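## Task

Get the mug out of the cupboard and set it down on the desk, then close both cupboard doors completely. The scene fails if the mug drops by more than a few centimetres, gets hit hard, or does not end upright; if a door is banged open or closed; or if the robot topples or finishes leaning. Anything that stays in place only because the robot holds it is not counted, so release everything and back away at the end.

## Robot and tools

ROBOT. A Hello Robot Stretch 4 with a single arm: an omni-wheel base, a lift sliding on a mast, an arm that telescopes forward, a three-joint wrist and a two-finger gripper. It stands about 1.6 m tall; the base rim lies within 0.23 m of the base origin. Loose objects may occasionally get a small shove from outside.

FRAMES. Base frame: origin on the floor below the base centre, x ahead, y to the left, z up. hand_pose (a point between the open fingertips) is reported in this frame and may be slightly wrong; with all wrist joints at zero its axes line up with the base frame. The odometry frame is where the base frame was when the scene began. base_odometry counts wheel rotation only, so slip shows up as motion; heading runs -3.142 to 3.142, positive to the left.

execute_actions. Argument "actions": a list holding one action or nothing (empty returns state and images only). "cameras": list of head_camera, head_left_camera, head_right_camera, wrist_camera or all; omitted/null/["all"] gives every camera, [] gives none. An action contains "base" and/or "joints", optionally "pace" and "contact_limits"; alternatively {"end_of_arm": "enable_torque"} on its own, which re-powers any wrist or gripper motor that shut off. All motions in an action start at once and may finish at different times.
- base: a single relative offset from where the base last reported itself. {"translate_m": d} straight drive, forward positive, -2 to 2 m. {"strafe_m": d} sideways, left positive, -2 to 2 m. {"rotate_rad": d} spin in place, counter-clockwise (left) positive, -3.2 to 3.2 rad.
- joints: absolute targets keyed by name, any subset. lift_m 0 to 1.2 (tolerance ±0.004); arm_m extension 0 to 0.55 (±0.004); wrist_yaw_rad -1.134 to 4.276 (±0.02; 0 points ahead, positive turns left, 3.14 stows it backward, above 3.4 the arm may interfere); wrist_pitch_rad -1.117 to 4.259 (±0.05; 0 level, 1.57 pointing down); wrist_roll_rad -1.117 to 4.259 (±0.02; 0 keeps fingers level, positive turns clockwise viewed from behind); gripper_m fingertip gap -0.038 to 0.141 (negative means fingers pressing together).
- pace: "slow", "default", "fast", "max". Base speed limits 0.1/0.3/0.4/0.6 m/s and 1/2/3/4 rad/s respectively; with lift_m above 0.2 these shrink, to 0.3 m/s and 1 rad/s at lift 1.2.
- contact_limits: only {"arm_m": x}, x from 0 (gentlest) to 0.75 (firmest), default 0.5; the arm halts when it pushes harder.
Joint targets outside range are clipped and reported; any other bad value or unknown key rejects the call and nothing moves. An action runs at most 15 s. Omitted joints or base may keep driving toward earlier targets without it showing in the status. If a result reports a stop, later motion calls in the same reply are skipped.
Example: {"base": {"translate_m": 0.3}, "joints": {"gripper_m": 0.05}, "pace": "fast"}. To unfold the wrist at the start, send lift_m 0.4 with wrist_yaw_rad 0.

wait: {"seconds": 0 to 10}; commands nothing, returns state and images.
zoom_image: {"camera": name, "region": [x0, y0, x1, y1]} in pixels of that camera's latest full image, top-left origin, at most 504 by 504.
finished_scene: {"scene": number}; irreversible, reports success. The goal must already hold stably.

CAMERAS. head_camera (420x560) on the mast top, looking forward and down; rotate the base to look around. head_left_camera and head_right_camera are fisheyes (420x672) beside it, pointing more steeply down and showing the base and arm. wrist_camera (616x392) sits behind the fingers looking along them, fingertips near the image bottom. Calibration lines give K and T_world_to_cam (base frame to camera) in OpenCV convention; expect small errors, larger for the wrist camera when the arm is extended.

RESULT LINES. base_status/joint_status: "done" (for the base, the wheels completed the commanded turn even if slipping); "off_target" (stopped short, may still push); "contact_stop_at_<key>" (blocked by something; that part goes slack, a slack lift can sag under load and slack wheels can roll); "limit_stop_at_<name>"; "time_out"; "torque_fault" (a wrist/gripper motor overloaded and went limp until enable_torque). After these the old target is dropped. "limit_stop_at_tilt": lean beyond 6 degrees, lift, arm and wheels go slack. "limit_stop_at_own_body": self-collision guard, likely with the gripper pitched up (below -0.2) and rolled (below -0.4 or above 4); move away from the body. on_its_own lists uncommanded effects; "held at" is a held target, not a position. lidar_m: 12 distances for 30-degree sectors, first straight ahead, counter-clockwise (4th left, 7th rear, 10th right); "-" means nothing seen or closer than 0.25 m; it misses glass, thin legs and much behind. wrist_depth_mm: 7x7 grid of depths, 100 to 2000 mm, row by row from top left. turned_by_wheels vs turned_by_imu differing by over ~0.1 rad suggests a collision or slip. base_tilt in degrees (forward/right positive, fixed bias up to ~1.5). motor_effort in percent with peak in brackets; noisy, with fixed offsets; wheel positive turns the base right.

GRIPPING. Command a gap smaller than the object; the further below, the harder the squeeze and the more it pulls the object inward. Gripper reading and "done" do not prove a grasp; check effort or images. Fingertips jammed against a surface below can be freed by raising the lift.

AVOID. Dropping or knocking the object; swinging doors fast (use slow pace and low arm contact limits); driving or turning with over 1 kg held and arm_m above 0.2, especially fast; hard or high pushes that could tip the robot; torque faults. Finish with the gripper open and the robot backed off.

Each tool is called after "Call:" in YAML: its name, and indented under it one key for each argument.

## Session

Call:
execute_actions:
  actions: []

Scene clock: 0.00 s.
base_odometry: x=+0.000 y=+0.000 heading=+0.000 (m, m, rad; odometry frame)
turned_by_wheels: +0.000 (rad since the last result)
turned_by_imu: +0.000 (rad since the last result)
base_tilt: forward=-0.4 right=-0.1 (deg)
lidar_m: 2.77 2.09 2.04 2.74 1.44 1.40 1.51 1.23 1.22 1.34 2.01 2.56
base_status: not commanded
joint_positions: lift_m=+0.162 arm_m=+0.001 wrist_yaw_rad=+3.134 wrist_pitch_rad=+0.018 wrist_roll_rad=-0.015 gripper_m=+0.057
joint_status: not commanded
motor_effort: lift_m=+20 arm_m=+0 wrist_yaw_rad=+0 wrist_pitch_rad=-7 wrist_roll_rad=-2 gripper_m=-1 wheel_0=+1 wheel_1=+0 wheel_2=+0 (%)
hand_pose: x=-0.1158 y=+0.0897 z=+0.3347 quat_wxyz=(+0.004, -0.009, -0.007, +1.000) (m; base frame)
wrist_depth_mm: - 140 1708 - - - 1808 / - 117 149 - 1808 1537 1464 / - 121 155 - - - 1808 / 116 138 216 - - - 1863 / 1118 1430 1661 - - - 1808 / 1182 1336 211 1537 215 1661 1708 / 931 878 891 152 878 1025 1042
pictures: head_camera, head_left_camera, head_right_camera, wrist_camera
Images, in order (width x height): head_camera 420x560, head_left_camera 420x672, head_right_camera 420x672, wrist_camera 616x392.

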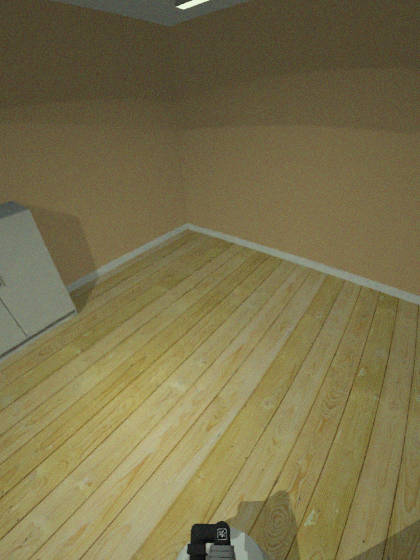

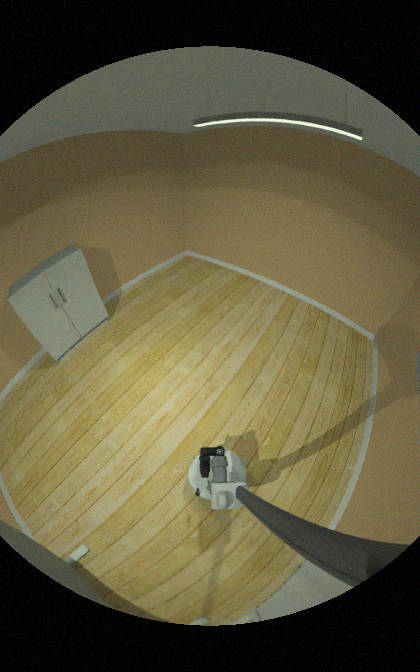

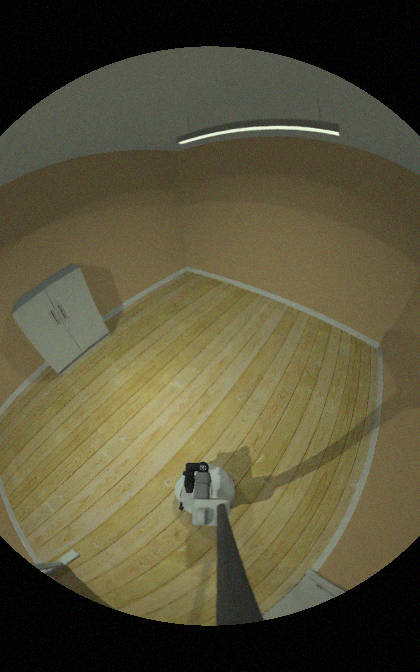

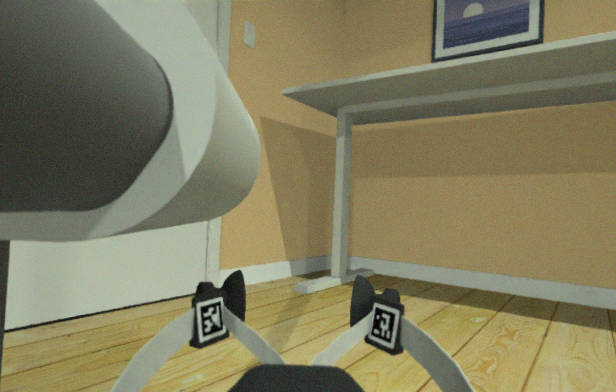

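Call:
execute_actions:
  actions:
    - {"base":{"rotate_rad":0.9},"joints":{"lift_m":0.4,"wrist_yaw_rad":0}}

Scene clock: 2.50 s.
base_odometry: x=+0.000 y=+0.000 heading=+0.900 (m, m, rad; odometry frame)
turned_by_wheels: +0.900 (rad since the last result)
turned_by_imu: +0.903 (rad since the last result)
base_tilt: forward=-0.5 right=+0.1 (deg)
lidar_m: 2.01 2.63 1.49 1.39 1.45 1.26 1.22 1.28 1.66 2.57 2.67 2.66
base_status: done
joint_positions: lift_m=+0.400 arm_m=+0.001 wrist_yaw_rad=+0.000 wrist_pitch_rad=+0.018 wrist_roll_rad=-0.015 gripper_m=+0.057
joint_status: all done
motor_effort: lift_m=+24(25) arm_m=-1(0) wrist_yaw_rad=-1(6) wrist_pitch_rad=-7(8) wrist_roll_rad=+0(2) gripper_m=-5(1) wheel_0=-2(4) wheel_1=-1(7) wheel_2=-2(10) (%)
hand_pose: x=+0.4605 y=-0.0873 z=+0.5727 quat_wxyz=(+1.000, -0.007, +0.009, +0.000) (m; base frame)
wrist_depth_mm: - - - - - - - / - - - - - - - / - - 1808 1808 - - - / - - 1756 1808 - - - / - - 1708 1808 - - - / - - 211 1756 216 - - / 1430 1366 1430 153 1366 1537 1618
pictures: head_camera, head_left_camera, head_right_camera, wrist_camera
camera_calibration (this result's frames):
wrist_camera: T_world_to_cam=[[-0.00398299, -0.999077, 0.0427784, -0.108898], [-0.00597208, -0.0427542, -0.999068, 0.632386], [0.999974, -0.00423475, -0.00579627, -0.229703], [0, 0, 0, 1]] pos_world=[0.23304, -0.0827325, 0.635124]
Images, in order (width x height): head_camera 420x560, head_left_camera 420x672, head_right_camera 420x672, wrist_camera 616x392.

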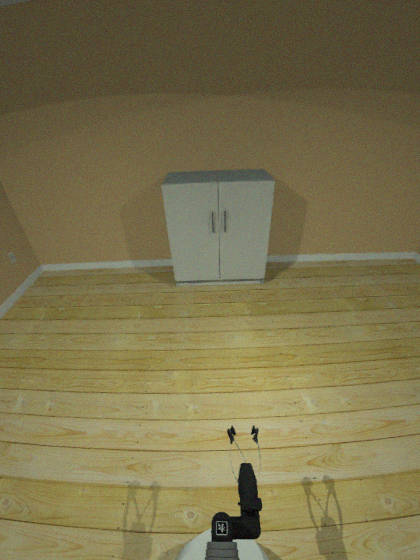

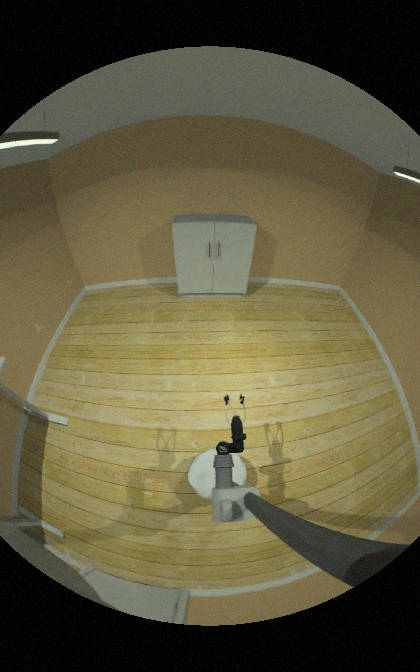

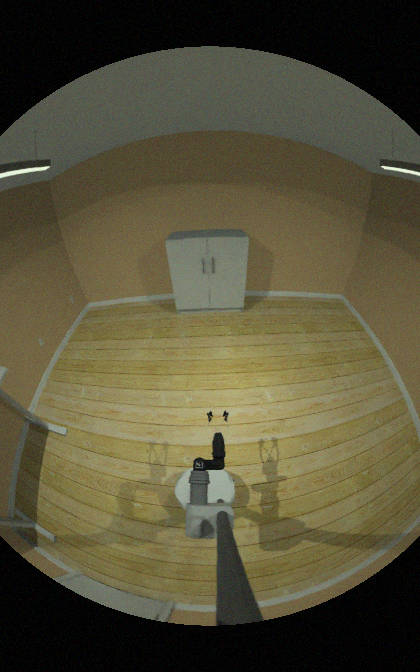

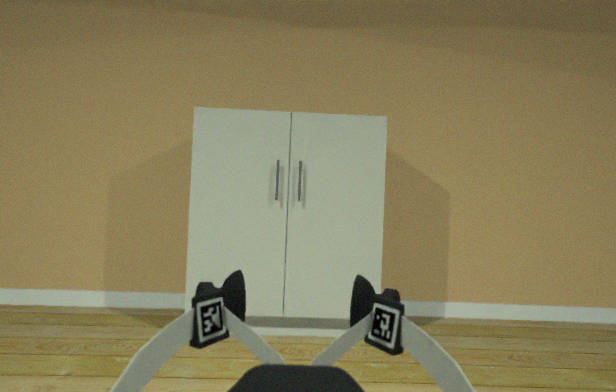

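Call:
execute_actions:
  actions:
    - {"base":{"translate_m":0.95},"joints":{"lift_m":0.53,"arm_m":0.3},"pace":"fast"}

Scene clock: 6.53 s.
base_odometry: x=+0.591 y=+0.744 heading=+0.900 (m, m, rad; odometry frame)
turned_by_wheels: +0.000 (rad since the last result)
turned_by_imu: -0.004 (rad since the last result)
base_tilt: forward=-0.5 right=+0.1 (deg)
lidar_m: 1.08 1.16 2.20 2.22 1.56 1.99 2.17 2.25 2.67 2.53 2.32 1.16
base_status: done
joint_positions: lift_m=+0.530 arm_m=+0.299 wrist_yaw_rad=+0.000 wrist_pitch_rad=+0.018 wrist_roll_rad=-0.015 gripper_m=+0.057
joint_status: all done
motor_effort: lift_m=+23(26) arm_m=+7(7) wrist_yaw_rad=-1(1) wrist_pitch_rad=-7(7) wrist_roll_rad=-3(0) gripper_m=+1(3) wheel_0=+1(9) wheel_1=+0(5) wheel_2=+2(12) (%)
hand_pose: x=+0.7582 y=-0.0874 z=+0.7028 quat_wxyz=(+1.000, -0.007, +0.009, +0.000) (m; base frame)
wrist_depth_mm: 580 580 591 591 603 603 1098 / 580 580 585 591 597 603 1078 / 574 580 585 591 597 603 1078 / 574 574 580 580 591 597 1078 / 574 574 580 585 591 603 1078 / 574 574 211 585 215 591 1078 / 569 574 574 153 585 591 1060
pictures: head_camera, head_left_camera, head_right_camera, wrist_camera
camera_calibration (this result's frames):
wrist_camera: T_world_to_cam=[[-0.00416039, -0.999076, 0.042778, -0.113193], [-0.00587804, -0.0427532, -0.999068, 0.7641], [0.999974, -0.00440797, -0.00569474, -0.526759], [0, 0, 0, 1]] pos_world=[0.530766, -0.0827431, 0.76523]
Images, in order (width x height): head_camera 420x560, head_left_camera 420x672, head_right_camera 420x672, wrist_camera 616x392.

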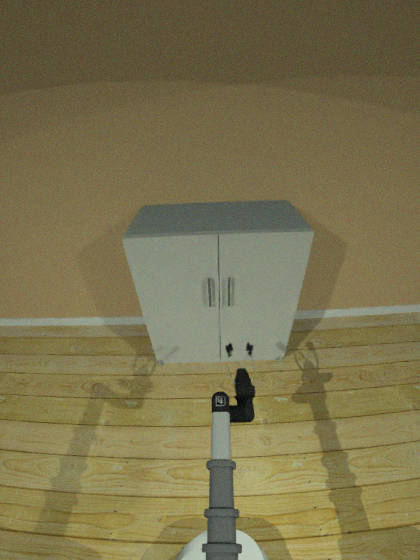

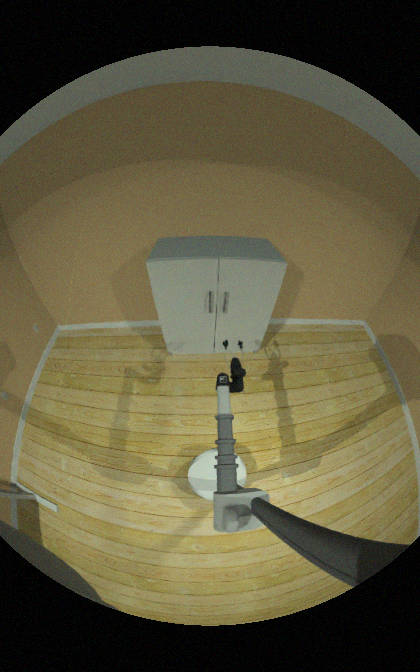

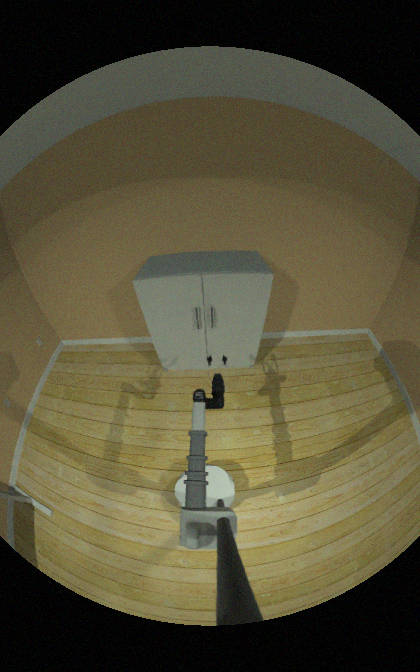

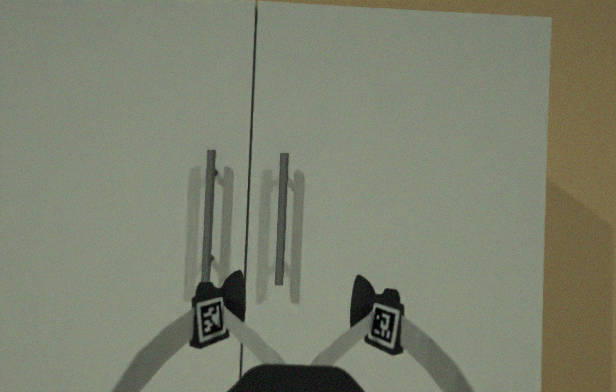

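Call:
execute_actions:
  actions:
    - {"base":{"rotate_rad":0.045},"joints":{"lift_m":0.55,"arm_m":0.5,"gripper_m":0.07}}
  cameras: ["head_camera","wrist_camera"]

Scene clock: 8.53 s.
base_odometry: x=+0.591 y=+0.744 heading=+0.945 (m, m, rad; odometry frame)
turned_by_wheels: +0.045 (rad since the last result)
turned_by_imu: +0.045 (rad since the last result)
base_tilt: forward=-0.5 right=+0.2 (deg)
lidar_m: 1.09 1.14 2.29 1.98 1.53 2.13 2.17 2.26 2.62 2.53 2.20 1.16
base_status: done
joint_positions: lift_m=+0.550 arm_m=+0.499 wrist_yaw_rad=+0.000 wrist_pitch_rad=+0.018 wrist_roll_rad=-0.015 gripper_m=+0.070
joint_status: all done
motor_effort: lift_m=+24(25) arm_m=+7(9) wrist_yaw_rad=-1(2) wrist_pitch_rad=-8(7) wrist_roll_rad=-1(1) gripper_m=+1(2) wheel_0=-1(4) wheel_1=-1(6) wheel_2=+0(7) (%)
hand_pose: x=+0.9581 y=-0.0874 z=+0.7227 quat_wxyz=(+1.000, -0.007, +0.009, +0.000) (m; base frame)
wrist_depth_mm: 392 389 392 389 387 389 384 / 389 389 389 389 389 387 384 / 389 387 389 387 387 384 384 / 387 387 387 389 384 384 384 / 387 384 384 384 384 384 384 / 384 384 211 384 216 384 382 / 384 379 379 162 382 377 379
pictures: head_camera, wrist_camera
camera_calibration (this result's frames):
wrist_camera: T_world_to_cam=[[-0.00417854, -0.999076, 0.0427779, -0.113201], [-0.0058905, -0.0427529, -0.999068, 0.785166], [0.999974, -0.00442663, -0.00570641, -0.726595], [0, 0, 0, 1]] pos_world=[0.730728, -0.0827443, 0.785131]
Images, in order (width x height): head_camera 420x560, wrist_camera 616x392.

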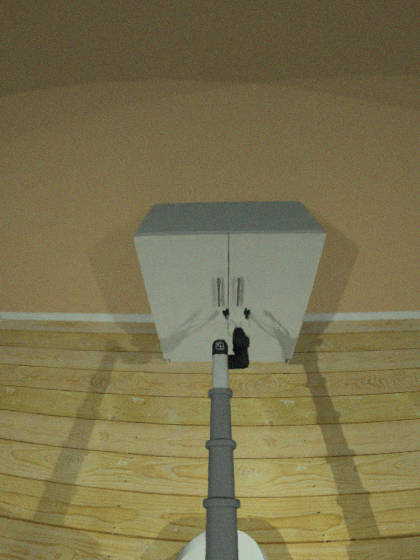

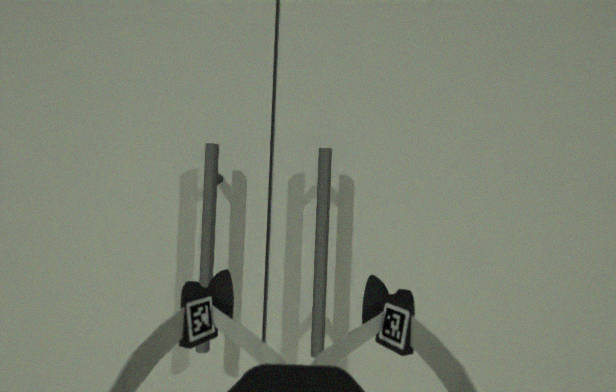

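Call:
execute_actions:
  actions:
    - {"base":{"strafe_m":-0.018}}
  cameras: []

Call:
execute_actions:
  actions:
    - {"base":{"translate_m":0.07}}
  cameras: ["wrist_camera"]

Scene clock: 9.50 s.
base_odometry: x=+0.605 y=+0.734 heading=+0.945 (m, m, rad; odometry frame)
turned_by_wheels: +0.000 (rad since the last result)
turned_by_imu: +0.000 (rad since the last result)
base_tilt: forward=-0.5 right=+0.1 (deg)
lidar_m: 1.08 1.16 2.29 1.99 1.58 2.11 2.17 2.26 2.64 2.52 2.23 1.15
base_status: done
joint_positions: lift_m=+0.550 arm_m=+0.499 wrist_yaw_rad=+0.000 wrist_pitch_rad=+0.018 wrist_roll_rad=-0.015 gripper_m=+0.070
joint_status: not commanded
motor_effort: lift_m=+24(24) arm_m=+7(7) wrist_yaw_rad=+0(1) wrist_pitch_rad=-6(8) wrist_roll_rad=-1(2) gripper_m=-2(1) wheel_0=+0(6) wheel_1=+0(10) wheel_2=+0(2) (%)
hand_pose: x=+0.9581 y=-0.0874 z=+0.7227 quat_wxyz=(+1.000, -0.007, +0.009, +0.000) (m; base frame)
wrist_depth_mm: 389 389 387 389 389 384 387 / 389 389 389 387 389 389 384 / 389 387 387 387 384 387 384 / 384 387 387 387 384 384 384 / 387 384 387 382 384 384 384 / 384 384 211 382 215 382 379 / 384 382 382 161 379 382 382
pictures: none
No camera images: the call's "cameras" was empty. Leave "cameras" out to get every camera's image.

Scene clock: 10.83 s.
base_odometry: x=+0.646 y=+0.790 heading=+0.945 (m, m, rad; odometry frame)
turned_by_wheels: +0.000 (rad since the last result)
turned_by_imu: -0.001 (rad since the last result)
base_tilt: forward=-0.5 right=+0.1 (deg)
lidar_m: 1.02 1.08 2.17 2.24 1.56 2.13 2.25 2.34 2.62 2.51 2.14 1.08
base_status: done
joint_positions: lift_m=+0.550 arm_m=+0.499 wrist_yaw_rad=+0.000 wrist_pitch_rad=+0.018 wrist_roll_rad=-0.015 gripper_m=+0.070
joint_status: not commanded
motor_effort: lift_m=+24(24) arm_m=+7(7) wrist_yaw_rad=+0(0) wrist_pitch_rad=-7(8) wrist_roll_rad=+0(1) gripper_m=+1(1) wheel_0=+1(5) wheel_1=+2(6) wheel_2=+0(8) (%)
hand_pose: x=+0.9582 y=-0.0874 z=+0.7227 quat_wxyz=(+1.000, -0.007, +0.009, +0.000) (m; base frame)
wrist_depth_mm: 320 317 320 317 319 317 319 / 319 319 319 319 317 315 317 / 319 317 317 317 317 315 317 / 315 317 317 315 315 315 315 / 317 315 315 314 315 314 315 / 315 314 212 314 216 312 312 / 314 312 312 162 312 312 312
pictures: wrist_camera
camera_calibration (this result's frames):
wrist_camera: T_world_to_cam=[[-0.00424385, -0.999076, 0.0427782, -0.113157], [-0.00589331, -0.0427528, -0.999068, 0.785168], [0.999974, -0.004492, -0.00570642, -0.726622], [0, 0, 0, 1]] pos_world=[0.73075, -0.0827482, 0.785131]
Images, in order (width x height): wrist_camera 616x392.

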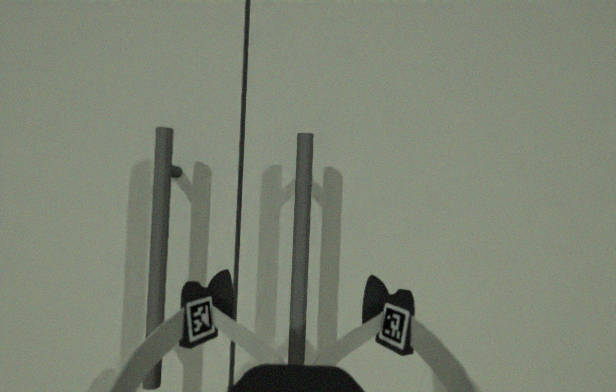

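Call:
execute_actions:
  actions:
    - {"joints":{"arm_m":0.545},"contact_limits":{"arm_m":0.15},"pace":"slow"}
  cameras: ["wrist_camera"]

Scene clock: 12.60 s.
base_odometry: x=+0.646 y=+0.790 heading=+0.945 (m, m, rad; odometry frame)
turned_by_wheels: +0.000 (rad since the last result)
turned_by_imu: +0.000 (rad since the last result)
base_tilt: forward=-0.4 right=+0.1 (deg)
lidar_m: 1.03 1.10 2.16 2.23 1.60 2.15 2.24 2.35 2.63 2.53 2.13 1.09
base_status: not commanded
joint_positions: lift_m=+0.550 arm_m=+0.544 wrist_yaw_rad=+0.000 wrist_pitch_rad=+0.018 wrist_roll_rad=-0.015 gripper_m=+0.070
joint_status: all done
motor_effort: lift_m=+24(24) arm_m=+7(8) wrist_yaw_rad=+0(1) wrist_pitch_rad=-8(8) wrist_roll_rad=-1(1) gripper_m=+0(0) wheel_0=+1(1) wheel_1=+2(2) wheel_2=+0(0) (%)
contact_limits: arm_m 0.15
hand_pose: x=+1.0031 y=-0.0874 z=+0.7227 quat_wxyz=(+1.000, -0.007, +0.009, +0.000) (m; base frame)
wrist_depth_mm: 274 273 274 274 274 272 272 / 273 273 272 272 272 271 272 / 273 272 272 271 271 271 272 / 272 272 271 271 270 271 271 / 271 270 271 271 270 271 268 / 271 271 212 268 215 270 268 / 270 268 270 161 267 267 268
pictures: wrist_camera
camera_calibration (this result's frames):
wrist_camera: T_world_to_cam=[[-0.00424776, -0.999076, 0.0427781, -0.112963], [-0.00589343, -0.0427527, -0.999068, 0.785433], [0.999974, -0.00449591, -0.00570638, -0.771568], [0, 0, 0, 1]] pos_world=[0.775697, -0.0827485, 0.785131]
Images, in order (width x height): wrist_camera 616x392.

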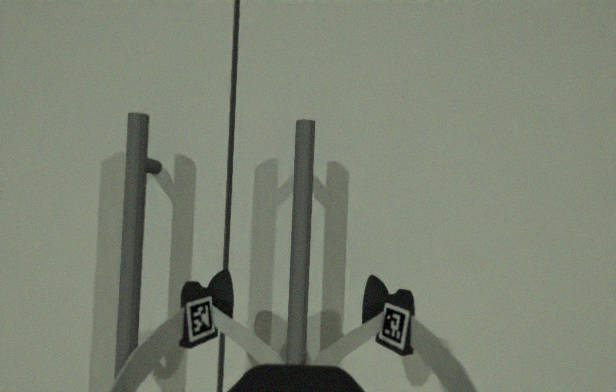

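Call:
execute_actions:
  actions:
    - {"joints":{"gripper_m":-0.01}}
  cameras: ["wrist_camera"]

Call:
execute_actions:
  actions:
    - {"joints":{"arm_m":0.44},"pace":"slow"}
  cameras: ["wrist_camera","head_camera"]

Scene clock: 14.30 s.
base_odometry: x=+0.646 y=+0.790 heading=+0.945 (m, m, rad; odometry frame)
turned_by_wheels: +0.000 (rad since the last result)
turned_by_imu: +0.000 (rad since the last result)
base_tilt: forward=-0.4 right=+0.0 (deg)
lidar_m: 1.02 1.09 2.18 2.22 1.59 2.15 2.25 2.34 2.63 2.52 2.12 1.07
base_status: not commanded
joint_positions: lift_m=+0.550 arm_m=+0.544 wrist_yaw_rad=+0.000 wrist_pitch_rad=+0.018 wrist_roll_rad=-0.015 gripper_m=-0.010
joint_status: all done
motor_effort: lift_m=+24(24) arm_m=+7(7) wrist_yaw_rad=-1(2) wrist_pitch_rad=-9(7) wrist_roll_rad=-2(2) gripper_m=-6(7) wheel_0=+1(1) wheel_1=+2(2) wheel_2=+0(0) (%)
hand_pose: x=+1.0032 y=-0.0873 z=+0.7227 quat_wxyz=(+1.000, -0.007, +0.009, +0.000) (m; base frame)
wrist_depth_mm: 274 274 274 272 272 273 272 / 273 273 273 272 271 271 271 / 273 272 272 272 271 271 271 / 272 271 271 270 271 270 270 / 271 270 271 271 268 270 270 / 271 270 270 204 270 268 267 / 271 236 268 185 175 267 268
pictures: wrist_camera
camera_calibration (this result's frames):
wrist_camera: T_world_to_cam=[[-0.00402191, -0.999076, 0.0427784, -0.113125], [-0.00588381, -0.0427543, -0.999068, 0.785427], [0.999975, -0.00426986, -0.00570642, -0.771639], [0, 0, 0, 1]] pos_world=[0.775786, -0.0827347, 0.785131]
Images, in order (width x height): wrist_camera 616x392.

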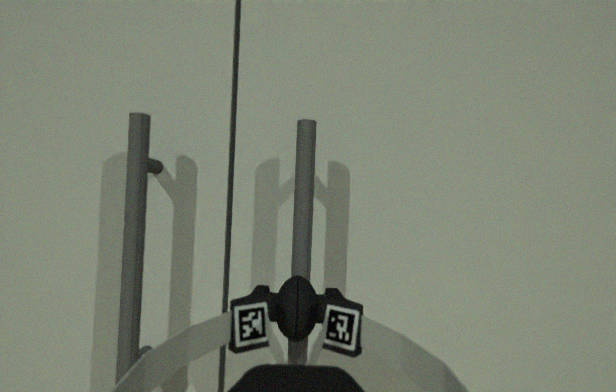

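Scene clock: 16.63 s.
base_odometry: x=+0.646 y=+0.790 heading=+0.945 (m, m, rad; odometry frame)
turned_by_wheels: +0.000 (rad since the last result)
turned_by_imu: +0.000 (rad since the last result)
base_tilt: forward=-0.5 right=+0.1 (deg)
lidar_m: 1.00 1.09 2.19 2.22 1.59 2.12 2.24 2.35 2.60 2.52 2.14 1.08
base_status: not commanded
joint_positions: lift_m=+0.550 arm_m=+0.441 wrist_yaw_rad=+0.000 wrist_pitch_rad=+0.018 wrist_roll_rad=-0.015 gripper_m=-0.010
joint_status: all done
motor_effort: lift_m=+24(24) arm_m=-7(9) wrist_yaw_rad=-1(3) wrist_pitch_rad=-7(7) wrist_roll_rad=-2(2) gripper_m=-8(9) wheel_0=+1(1) wheel_1=+2(2) wheel_2=+0(0) (%)
hand_pose: x=+0.9006 y=-0.0874 z=+0.7227 quat_wxyz=(+1.000, -0.007, +0.009, +0.000) (m; base frame)
wrist_depth_mm: 377 377 377 375 375 373 377 / 375 377 375 373 373 373 373 / 377 373 375 373 373 375 373 / 373 370 370 373 373 373 370 / 373 370 373 370 373 370 373 / 370 373 338 204 370 370 370 / 370 370 368 185 179 370 370
pictures: head_camera, wrist_camera
camera_calibration (this result's frames):
wrist_camera: T_world_to_cam=[[-0.00426518, -0.999076, 0.0427779, -0.113388], [-0.00589421, -0.0427524, -0.999068, 0.78483], [0.999974, -0.00451335, -0.00570642, -0.669051], [0, 0, 0, 1]] pos_world=[0.673175, -0.0827496, 0.785131]
Images, in order (width x height): head_camera 420x560, wrist_camera 616x392.

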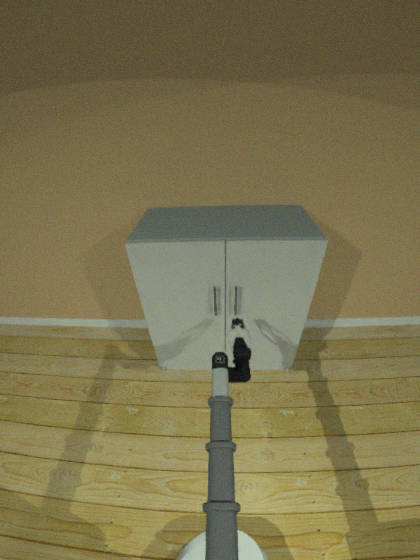

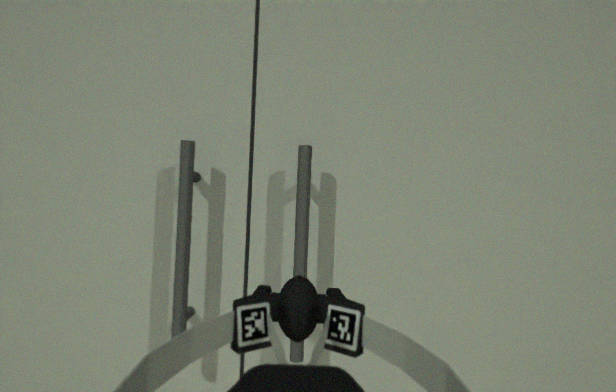

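Call:
execute_actions:
  actions:
    - {"base":{"translate_m":0.03},"joints":{"gripper_m":0.07,"arm_m":0.5}}
  cameras: []

Call:
execute_actions:
  actions:
    - {"joints":{"arm_m":0.545},"contact_limits":{"arm_m":0.1},"pace":"slow"}
  cameras: ["wrist_camera"]

Call:
execute_actions:
  actions:
    - {"joints":{"gripper_m":-0.01}}
  cameras: ["wrist_camera"]

Scene clock: 18.70 s.
base_odometry: x=+0.664 y=+0.814 heading=+0.945 (m, m, rad; odometry frame)
turned_by_wheels: +0.000 (rad since the last result)
turned_by_imu: +0.000 (rad since the last result)
base_tilt: forward=-0.6 right=+0.1 (deg)
lidar_m: 0.97 1.05 2.12 2.22 1.61 2.10 2.27 2.37 2.62 2.53 2.08 1.05
base_status: done
joint_positions: lift_m=+0.550 arm_m=+0.499 wrist_yaw_rad=+0.000 wrist_pitch_rad=+0.018 wrist_roll_rad=-0.015 gripper_m=+0.070
joint_status: all done
motor_effort: lift_m=+24(24) arm_m=+7(8) wrist_yaw_rad=-1(0) wrist_pitch_rad=-8(6) wrist_roll_rad=-2(1) gripper_m=+1(9) wheel_0=+1(4) wheel_1=+2(5) wheel_2=-1(6) (%)
hand_pose: x=+0.9581 y=-0.0874 z=+0.7227 quat_wxyz=(+1.000, -0.007, +0.009, +0.000) (m; base frame)
wrist_depth_mm: 289 289 289 290 289 287 287 / 289 289 289 287 289 287 287 / 287 287 287 287 287 287 286 / 285 286 286 287 285 286 285 / 287 286 285 285 285 285 286 / 286 285 212 283 216 285 283 / 285 285 283 161 283 283 282
pictures: none
No camera images: the call's "cameras" was empty. Leave "cameras" out to get every camera's image.

Scene clock: 20.30 s.
base_odometry: x=+0.664 y=+0.814 heading=+0.945 (m, m, rad; odometry frame)
turned_by_wheels: +0.000 (rad since the last result)
turned_by_imu: -0.001 (rad since the last result)
base_tilt: forward=-0.6 right=+0.0 (deg)
lidar_m: 0.98 1.06 2.14 2.24 1.60 2.12 2.26 2.35 2.62 2.52 2.09 1.06
base_status: not commanded
joint_positions: lift_m=+0.550 arm_m=+0.542 wrist_yaw_rad=-0.008 wrist_pitch_rad=+0.018 wrist_roll_rad=-0.015 gripper_m=+0.070
joint_status: arm_m contact_stop (moved +0.043 of +0.046)
on_its_own: arm_m is slack since a contact_stop; wrist_yaw_rad is at rest, and its effort (+23) is outside its rest range (-13 to +13)
motor_effort: lift_m=+24(24) arm_m=+0(14) wrist_yaw_rad=+23(23) wrist_pitch_rad=-6(6) wrist_roll_rad=+0(1) gripper_m=-1(1) wheel_0=+1(1) wheel_1=+2(1) wheel_2=-6(5) (%)
contact_limits: arm_m 0.1
hand_pose: x=+1.0006 y=-0.0897 z=+0.7228 quat_wxyz=(+1.000, -0.007, +0.009, -0.004) (m; base frame)
wrist_depth_mm: 246 247 247 246 247 247 247 / 245 246 245 246 246 246 246 / 244 244 246 245 245 246 246 / 243 245 244 245 244 245 245 / 244 243 244 244 244 244 244 / 242 241 212 243 209 244 243 / 241 208 242 183 242 243 243
pictures: wrist_camera
camera_calibration (this result's frames):
wrist_camera: T_world_to_cam=[[-0.0123028, -0.999009, 0.0427767, -0.107228], [-0.0059718, -0.0427057, -0.99907, 0.78548], [0.999906, -0.0125468, -0.00544048, -0.769867], [0, 0, 0, 1]] pos_world=[0.773166, -0.0832371, 0.785147]
Images, in order (width x height): wrist_camera 616x392.

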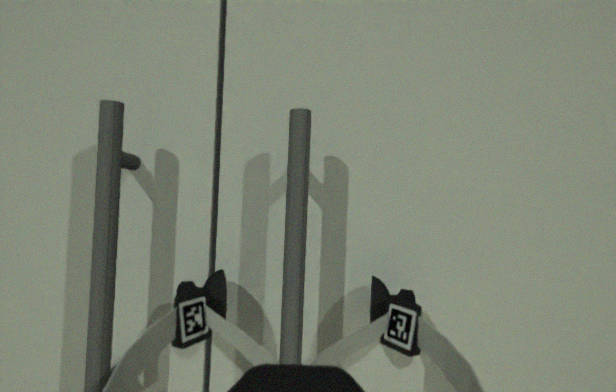

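not run: a stop came earlier in this reply.

Call:
execute_actions:
  actions:
    - {"joints":{"arm_m":0.535,"gripper_m":-0.01}}
  cameras: ["wrist_camera"]

Call:
execute_actions:
  actions:
    - {"joints":{"arm_m":0.435},"pace":"slow"}
  cameras: ["wrist_camera","head_camera"]

Scene clock: 21.97 s.
base_odometry: x=+0.664 y=+0.814 heading=+0.945 (m, m, rad; odometry frame)
turned_by_wheels: +0.000 (rad since the last result)
turned_by_imu: +0.000 (rad since the last result)
base_tilt: forward=-0.5 right=+0.1 (deg)
lidar_m: 0.97 1.05 2.13 2.22 1.60 2.11 2.27 2.39 2.61 2.53 2.08 1.05
base_status: not commanded
joint_positions: lift_m=+0.550 arm_m=+0.536 wrist_yaw_rad=+0.000 wrist_pitch_rad=+0.018 wrist_roll_rad=-0.015 gripper_m=-0.010
joint_status: all done
motor_effort: lift_m=+24(24) arm_m=-7(7) wrist_yaw_rad=+0(23) wrist_pitch_rad=-7(7) wrist_roll_rad=+0(1) gripper_m=-12(11) wheel_0=+1(1) wheel_1=+1(1) wheel_2=-1(6) (%)
hand_pose: x=+0.9955 y=-0.0875 z=+0.7227 quat_wxyz=(+1.000, -0.007, +0.009, +0.000) (m; base frame)
wrist_depth_mm: 252 251 251 245 245 246 247 / 251 250 251 245 245 246 246 / 250 249 250 244 244 245 245 / 249 249 248 244 243 244 245 / 248 249 248 242 242 243 244 / 248 247 193 207 242 243 242 / 247 213 240 206 241 242 242
pictures: wrist_camera
camera_calibration (this result's frames):
wrist_camera: T_world_to_cam=[[-0.00448439, -0.999075, 0.0427779, -0.112828], [-0.0059012, -0.0427512, -0.999068, 0.785394], [0.999973, -0.00473265, -0.00570402, -0.763998], [0, 0, 0, 1]] pos_world=[0.768106, -0.0827629, 0.785131]
Images, in order (width x height): wrist_camera 616x392.

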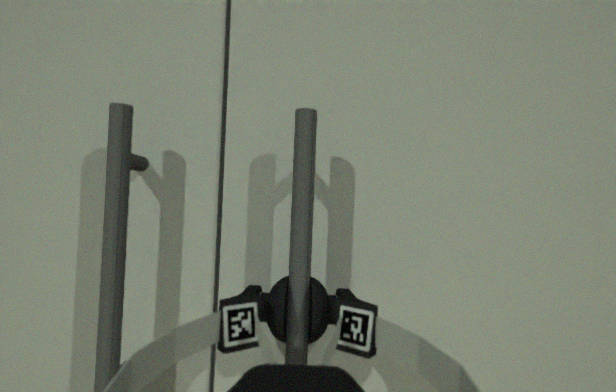

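Scene clock: 24.27 s.
base_odometry: x=+0.664 y=+0.814 heading=+0.942 (m, m, rad; odometry frame)
turned_by_wheels: -0.003 (rad since the last result)
turned_by_imu: -0.004 (rad since the last result)
base_tilt: forward=-0.4 right=+0.1 (deg)
lidar_m: 0.89 1.07 2.14 2.22 1.58 2.13 2.26 2.38 2.62 2.53 2.10 0.97
base_status: not commanded
joint_positions: lift_m=+0.550 arm_m=+0.437 wrist_yaw_rad=-0.018 wrist_pitch_rad=+0.018 wrist_roll_rad=-0.015 gripper_m=-0.010
joint_status: all done
on_its_own: wrist_yaw_rad is at rest, and its effort (+52) is outside its rest range (-13 to +13)
motor_effort: lift_m=+24(24) arm_m=-9(11) wrist_yaw_rad=+52(52) wrist_pitch_rad=-8(8) wrist_roll_rad=-1(2) gripper_m=-14(16) wheel_0=-16(16) wheel_1=-8(8) wheel_2=-9(9) (%)
hand_pose: x=+0.8943 y=-0.0927 z=+0.7226 quat_wxyz=(+1.000, -0.007, +0.009, -0.009) (m; base frame)
wrist_depth_mm: 347 349 349 242 259 281 301 / 345 347 349 240 259 282 303 / 343 343 241 238 258 281 303 / 343 343 230 236 259 281 303 / 342 345 231 235 258 282 301 / 342 342 227 206 256 279 301 / 342 342 224 205 250 279 300
pictures: head_camera, wrist_camera
camera_calibration (this result's frames):
wrist_camera: T_world_to_cam=[[-0.0225334, -0.99883, 0.0427777, -0.102309], [-0.00700805, -0.0426297, -0.999066, 0.785478], [0.999722, -0.0228122, -0.00603926, -0.664041], [0, 0, 0, 1]] pos_world=[0.667055, -0.0838531, 0.785111]
Images, in order (width x height): head_camera 420x560, wrist_camera 616x392.

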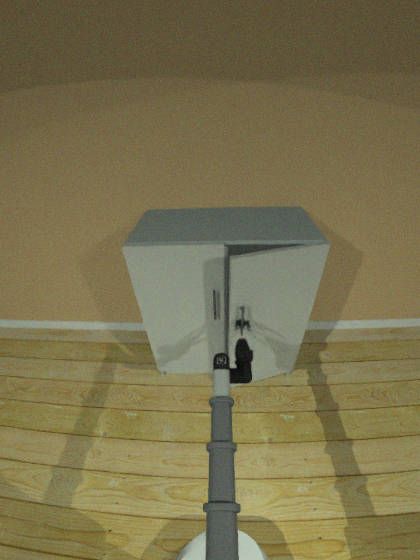

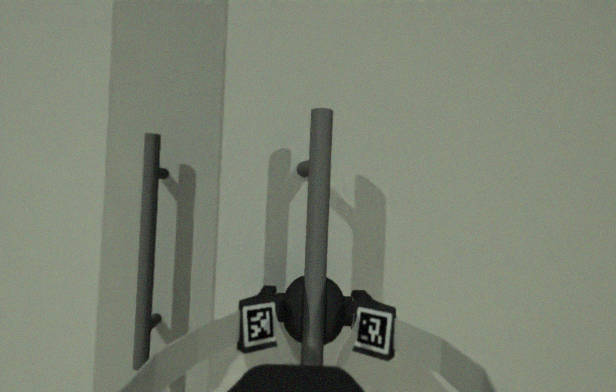

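Call:
execute_actions:
  actions:
    - {"base":{"strafe_m":-0.05},"joints":{"arm_m":0.36},"pace":"slow"}
  cameras: ["wrist_camera","head_camera"]

Scene clock: 26.47 s.
base_odometry: x=+0.705 y=+0.785 heading=+0.942 (m, m, rad; odometry frame)
turned_by_wheels: -0.001 (rad since the last result)
turned_by_imu: -0.001 (rad since the last result)
base_tilt: forward=-0.4 right=+0.0 (deg)
lidar_m: 0.80 1.05 2.13 2.27 1.63 2.16 2.28 2.37 2.58 2.48 2.09 0.95
base_status: done
joint_positions: lift_m=+0.550 arm_m=+0.362 wrist_yaw_rad=-0.007 wrist_pitch_rad=+0.018 wrist_roll_rad=-0.015 gripper_m=-0.010
joint_status: all done
on_its_own: wrist_yaw_rad is at rest, and its effort (+20) is outside its rest range (-13 to +13)
motor_effort: lift_m=+24(24) arm_m=-9(10) wrist_yaw_rad=+20(52) wrist_pitch_rad=-9(8) wrist_roll_rad=-1(2) gripper_m=-14(15) wheel_0=-4(18) wheel_1=-2(13) wheel_2=-3(9) (%)
hand_pose: x=+0.8203 y=-0.0895 z=+0.7226 quat_wxyz=(+1.000, -0.007, +0.009, -0.004) (m; base frame)
wrist_depth_mm: 421 424 224 243 278 322 377 / 421 424 224 244 277 322 377 / 421 421 225 236 277 322 379 / 421 418 225 241 278 324 377 / 418 418 226 241 279 322 377 / 421 418 215 207 279 324 379 / 418 415 215 206 263 324 377
pictures: head_camera, wrist_camera
camera_calibration (this result's frames):
wrist_camera: T_world_to_cam=[[-0.0114984, -0.999018, 0.0427796, -0.109878], [-0.00673805, -0.042704, -0.999065, 0.784807], [0.999911, -0.0117759, -0.00624041, -0.588943], [0, 0, 0, 1]] pos_world=[0.592915, -0.0831909, 0.785098]
Images, in order (width x height): head_camera 420x560, wrist_camera 616x392.

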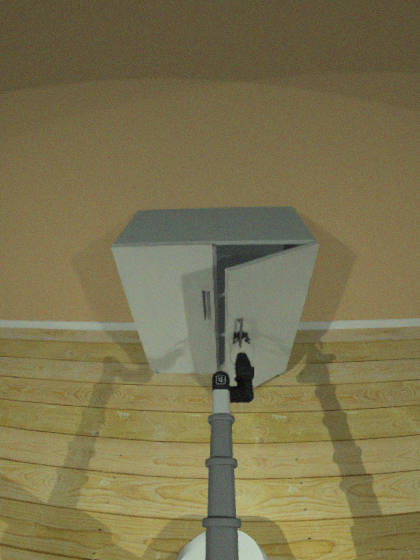

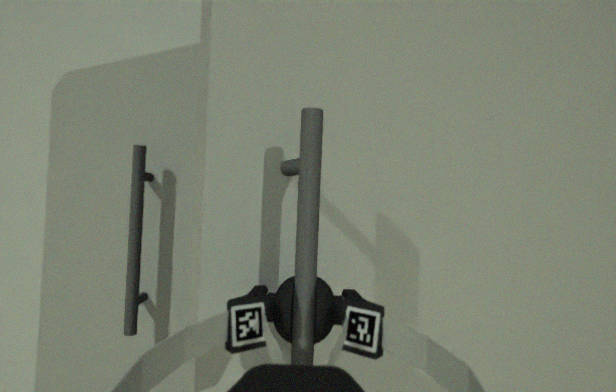

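Call:
execute_actions:
  actions:
    - {"base":{"strafe_m":-0.085},"joints":{"arm_m":0.265},"pace":"slow"}
  cameras: ["wrist_camera","head_camera"]

Scene clock: 28.80 s.
base_odometry: x=+0.773 y=+0.735 heading=+0.941 (m, m, rad; odometry frame)
turned_by_wheels: +0.000 (rad since the last result)
turned_by_imu: +0.000 (rad since the last result)
base_tilt: forward=-0.5 right=+0.0 (deg)
lidar_m: 0.70 1.05 2.13 2.33 1.73 2.28 2.28 2.35 2.49 2.38 2.09 0.91
base_status: done
joint_positions: lift_m=+0.550 arm_m=+0.267 wrist_yaw_rad=-0.001 wrist_pitch_rad=+0.019 wrist_roll_rad=-0.015 gripper_m=-0.010
joint_status: all done
motor_effort: lift_m=+24(24) arm_m=-9(7) wrist_yaw_rad=+3(20) wrist_pitch_rad=-10(9) wrist_roll_rad=-1(1) gripper_m=-16(17) wheel_0=-1(7) wheel_1=-3(9) wheel_2=+0(4) (%)
hand_pose: x=+0.7258 y=-0.0877 z=+0.7225 quat_wxyz=(+1.000, -0.007, +0.009, +0.000) (m; base frame)
wrist_depth_mm: 521 521 216 257 330 455 976 / 517 517 216 257 330 459 976 / 512 517 216 250 334 466 976 / 517 517 213 243 332 466 991 / 508 512 213 244 334 466 976 / 517 508 202 211 338 469 991 / 508 215 205 210 301 473 976
pictures: head_camera, wrist_camera
camera_calibration (this result's frames):
wrist_camera: T_world_to_cam=[[-0.00537763, -0.99907, 0.0427816, -0.113649], [-0.00679204, -0.0427447, -0.999063, 0.784189], [0.999962, -0.00566317, -0.00655586, -0.49378], [0, 0, 0, 1]] pos_world=[0.498477, -0.0828197, 0.785079]
Images, in order (width x height): head_camera 420x560, wrist_camera 616x392.

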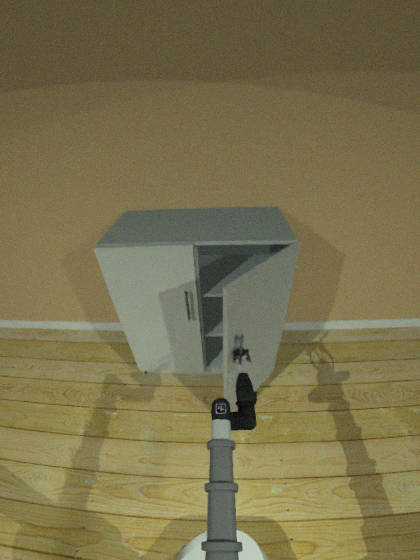

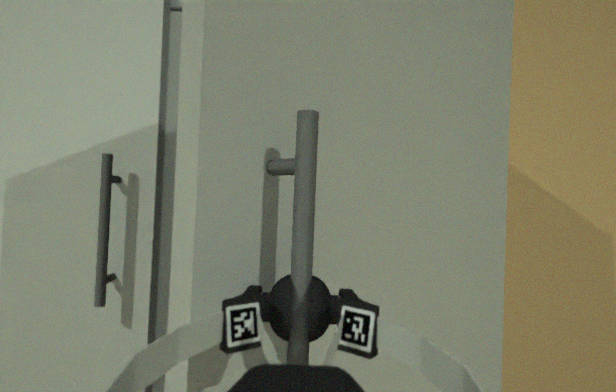

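Call:
execute_actions:
  actions:
    - {"base":{"strafe_m":-0.095},"joints":{"arm_m":0.2},"pace":"slow"}
  cameras: ["wrist_camera","head_camera"]

Scene clock: 31.00 s.
base_odometry: x=+0.850 y=+0.679 heading=+0.941 (m, m, rad; odometry frame)
turned_by_wheels: +0.000 (rad since the last result)
turned_by_imu: -0.001 (rad since the last result)
base_tilt: forward=-0.4 right=-0.1 (deg)
lidar_m: 0.63 1.06 2.10 2.32 1.82 2.32 2.29 2.37 2.37 2.29 2.09 1.54
base_status: done
joint_positions: lift_m=+0.550 arm_m=+0.202 wrist_yaw_rad=-0.001 wrist_pitch_rad=+0.019 wrist_roll_rad=-0.015 gripper_m=-0.010
joint_status: all done
motor_effort: lift_m=+24(24) arm_m=-10(12) wrist_yaw_rad=+4(10) wrist_pitch_rad=-11(12) wrist_roll_rad=-1(0) gripper_m=-20(18) wheel_0=-1(5) wheel_1=-3(8) wheel_2=+0(1) (%)
hand_pose: x=+0.6610 y=-0.0878 z=+0.7223 quat_wxyz=(+1.000, -0.007, +0.010, -0.001) (m; base frame)
wrist_depth_mm: 580 603 204 276 452 1042 1042 / 574 609 202 277 459 1042 1060 / 574 1025 201 264 466 1042 1042 / 580 603 201 253 473 1042 1060 / 569 597 202 256 480 1042 1025 / 569 603 192 212 480 1042 1042 / 569 569 194 215 377 1042 1060
pictures: head_camera, wrist_camera
camera_calibration (this result's frames):
wrist_camera: T_world_to_cam=[[-0.00547359, -0.999069, 0.0427837, -0.113963], [-0.00734638, -0.042743, -0.999059, 0.783953], [0.999958, -0.00578275, -0.00710558, -0.428574], [0, 0, 0, 1]] pos_world=[0.433691, -0.0828271, 0.785046]
Images, in order (width x height): head_camera 420x560, wrist_camera 616x392.

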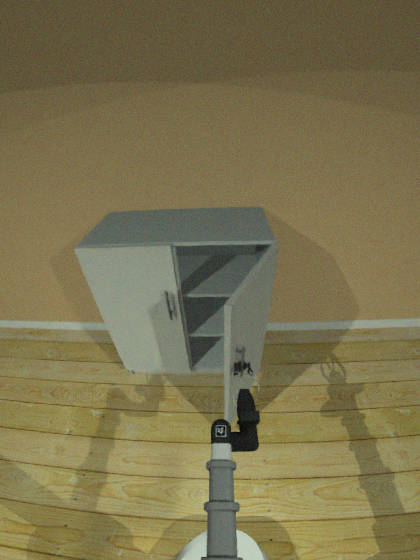

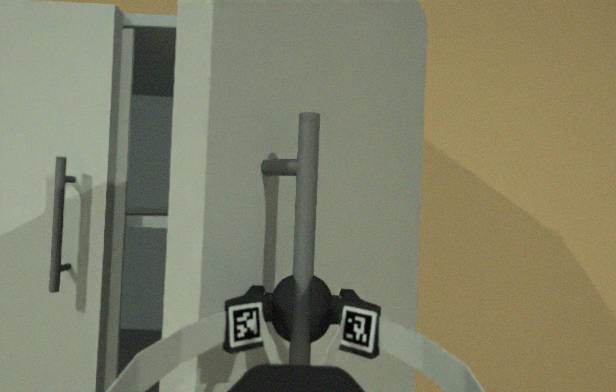

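Call:
execute_actions:
  actions:
    - {"joints":{"gripper_m":0.03}}
  cameras: []

Call:
execute_actions:
  actions:
    - {"joints":{"arm_m":0.08}}
  cameras: []

Call:
execute_actions:
  actions:
    - {"base":{"strafe_m":0.15},"joints":{"gripper_m":0.0}}
  cameras: ["wrist_camera","head_camera"]

Scene clock: 32.40 s.
base_odometry: x=+0.850 y=+0.679 heading=+0.941 (m, m, rad; odometry frame)
turned_by_wheels: +0.000 (rad since the last result)
turned_by_imu: +0.000 (rad since the last result)
base_tilt: forward=-0.5 right=-0.1 (deg)
lidar_m: 0.62 1.07 2.12 2.32 1.80 2.32 2.28 2.39 2.39 2.28 2.12 1.55
base_status: not commanded
joint_positions: lift_m=+0.550 arm_m=+0.201 wrist_yaw_rad=+0.000 wrist_pitch_rad=+0.018 wrist_roll_rad=-0.015 gripper_m=+0.030
joint_status: all done
motor_effort: lift_m=+24(24) arm_m=-6(10) wrist_yaw_rad=+1(5) wrist_pitch_rad=-8(12) wrist_roll_rad=-1(0) gripper_m=+0(18) wheel_0=+0(1) wheel_1=-2(3) wheel_2=+0(0) (%)
hand_pose: x=+0.6604 y=-0.0876 z=+0.7226 quat_wxyz=(+1.000, -0.007, +0.009, +0.000) (m; base frame)
wrist_depth_mm: 580 591 221 300 469 1060 1060 / 580 580 223 303 473 1042 1025 / 580 580 224 304 480 1060 1060 / 580 580 224 307 484 1042 1042 / 580 580 226 309 488 1042 1042 / 580 574 198 224 492 1042 1042 / 569 213 213 163 190 1025 1025
pictures: none
No camera images: the call's "cameras" was empty. Leave "cameras" out to get every camera's image.

Scene clock: 33.77 s.
base_odometry: x=+0.850 y=+0.679 heading=+0.941 (m, m, rad; odometry frame)
turned_by_wheels: +0.000 (rad since the last result)
turned_by_imu: +0.000 (rad since the last result)
base_tilt: forward=-0.5 right=+0.0 (deg)
lidar_m: 0.63 1.05 2.16 2.34 1.82 2.34 2.27 2.37 2.37 2.29 2.08 1.53
base_status: not commanded
joint_positions: lift_m=+0.550 arm_m=+0.081 wrist_yaw_rad=+0.000 wrist_pitch_rad=+0.018 wrist_roll_rad=-0.015 gripper_m=+0.030
joint_status: all done
motor_effort: lift_m=+24(24) arm_m=-7(11) wrist_yaw_rad=+0(2) wrist_pitch_rad=-7(8) wrist_roll_rad=-1(2) gripper_m=-2(1) wheel_0=-1(0) wheel_1=-1(1) wheel_2=+0(0) (%)
hand_pose: x=+0.5405 y=-0.0874 z=+0.7227 quat_wxyz=(+1.000, -0.007, +0.009, +0.000) (m; base frame)
wrist_depth_mm: 1182 1160 347 418 1182 1160 1160 / 707 699 351 418 654 1160 1160 / 699 707 351 427 661 1160 1182 / 699 699 342 427 676 1160 1160 / 699 691 340 430 683 1160 1138 / 699 691 198 375 676 1160 1160 / 691 699 327 163 191 1160 1138
pictures: none
No camera images: the call's "cameras" was empty. Leave "cameras" out to get every camera's image.

Scene clock: 35.50 s.
base_odometry: x=+0.729 y=+0.767 heading=+0.941 (m, m, rad; odometry frame)
turned_by_wheels: +0.000 (rad since the last result)
turned_by_imu: +0.000 (rad since the last result)
base_tilt: forward=-0.5 right=+0.1 (deg)
lidar_m: 0.67 1.06 2.14 2.31 1.67 2.22 2.28 2.35 2.55 2.46 2.09 0.65
base_status: done
joint_positions: lift_m=+0.550 arm_m=+0.081 wrist_yaw_rad=+0.000 wrist_pitch_rad=+0.018 wrist_roll_rad=-0.015 gripper_m=+0.000
joint_status: all done
motor_effort: lift_m=+24(24) arm_m=-7(7) wrist_yaw_rad=-1(0) wrist_pitch_rad=-7(7) wrist_roll_rad=-1(1) gripper_m=-2(5) wheel_0=+1(9) wheel_1=+0(10) wheel_2=+0(2) (%)
hand_pose: x=+0.5406 y=-0.0874 z=+0.7227 quat_wxyz=(+1.000, -0.007, +0.009, +0.000) (m; base frame)
wrist_depth_mm: 1160 1160 1160 1138 373 1160 1182 / 715 707 699 854 379 654 1160 / 699 707 715 1138 349 668 1160 / 699 699 699 1118 349 691 1138 / 699 691 699 1138 357 699 1160 / 699 699 699 205 330 1138 1160 / 691 699 699 183 173 1182 1160
pictures: head_camera, wrist_camera
camera_calibration (this result's frames):
wrist_camera: T_world_to_cam=[[-0.00426031, -0.999075, 0.0427789, -0.114926], [-0.00610461, -0.0427525, -0.999067, 0.78276], [0.999972, -0.00451749, -0.00591683, -0.308874], [0, 0, 0, 1]] pos_world=[0.313155, -0.0827498, 0.785118]
Images, in order (width x height): head_camera 420x560, wrist_camera 616x392.

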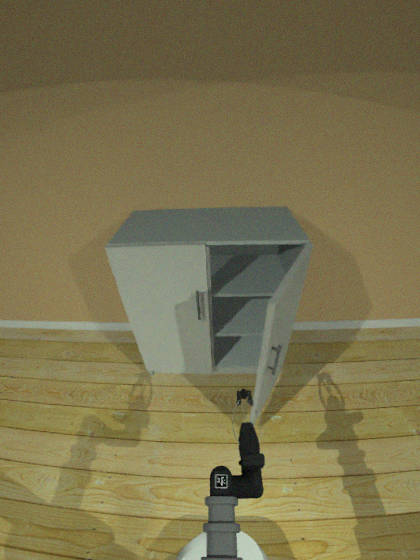

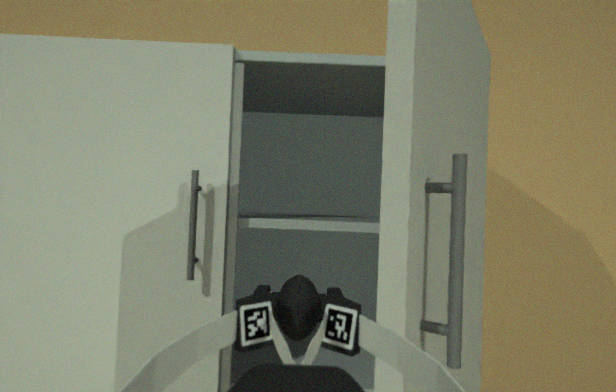

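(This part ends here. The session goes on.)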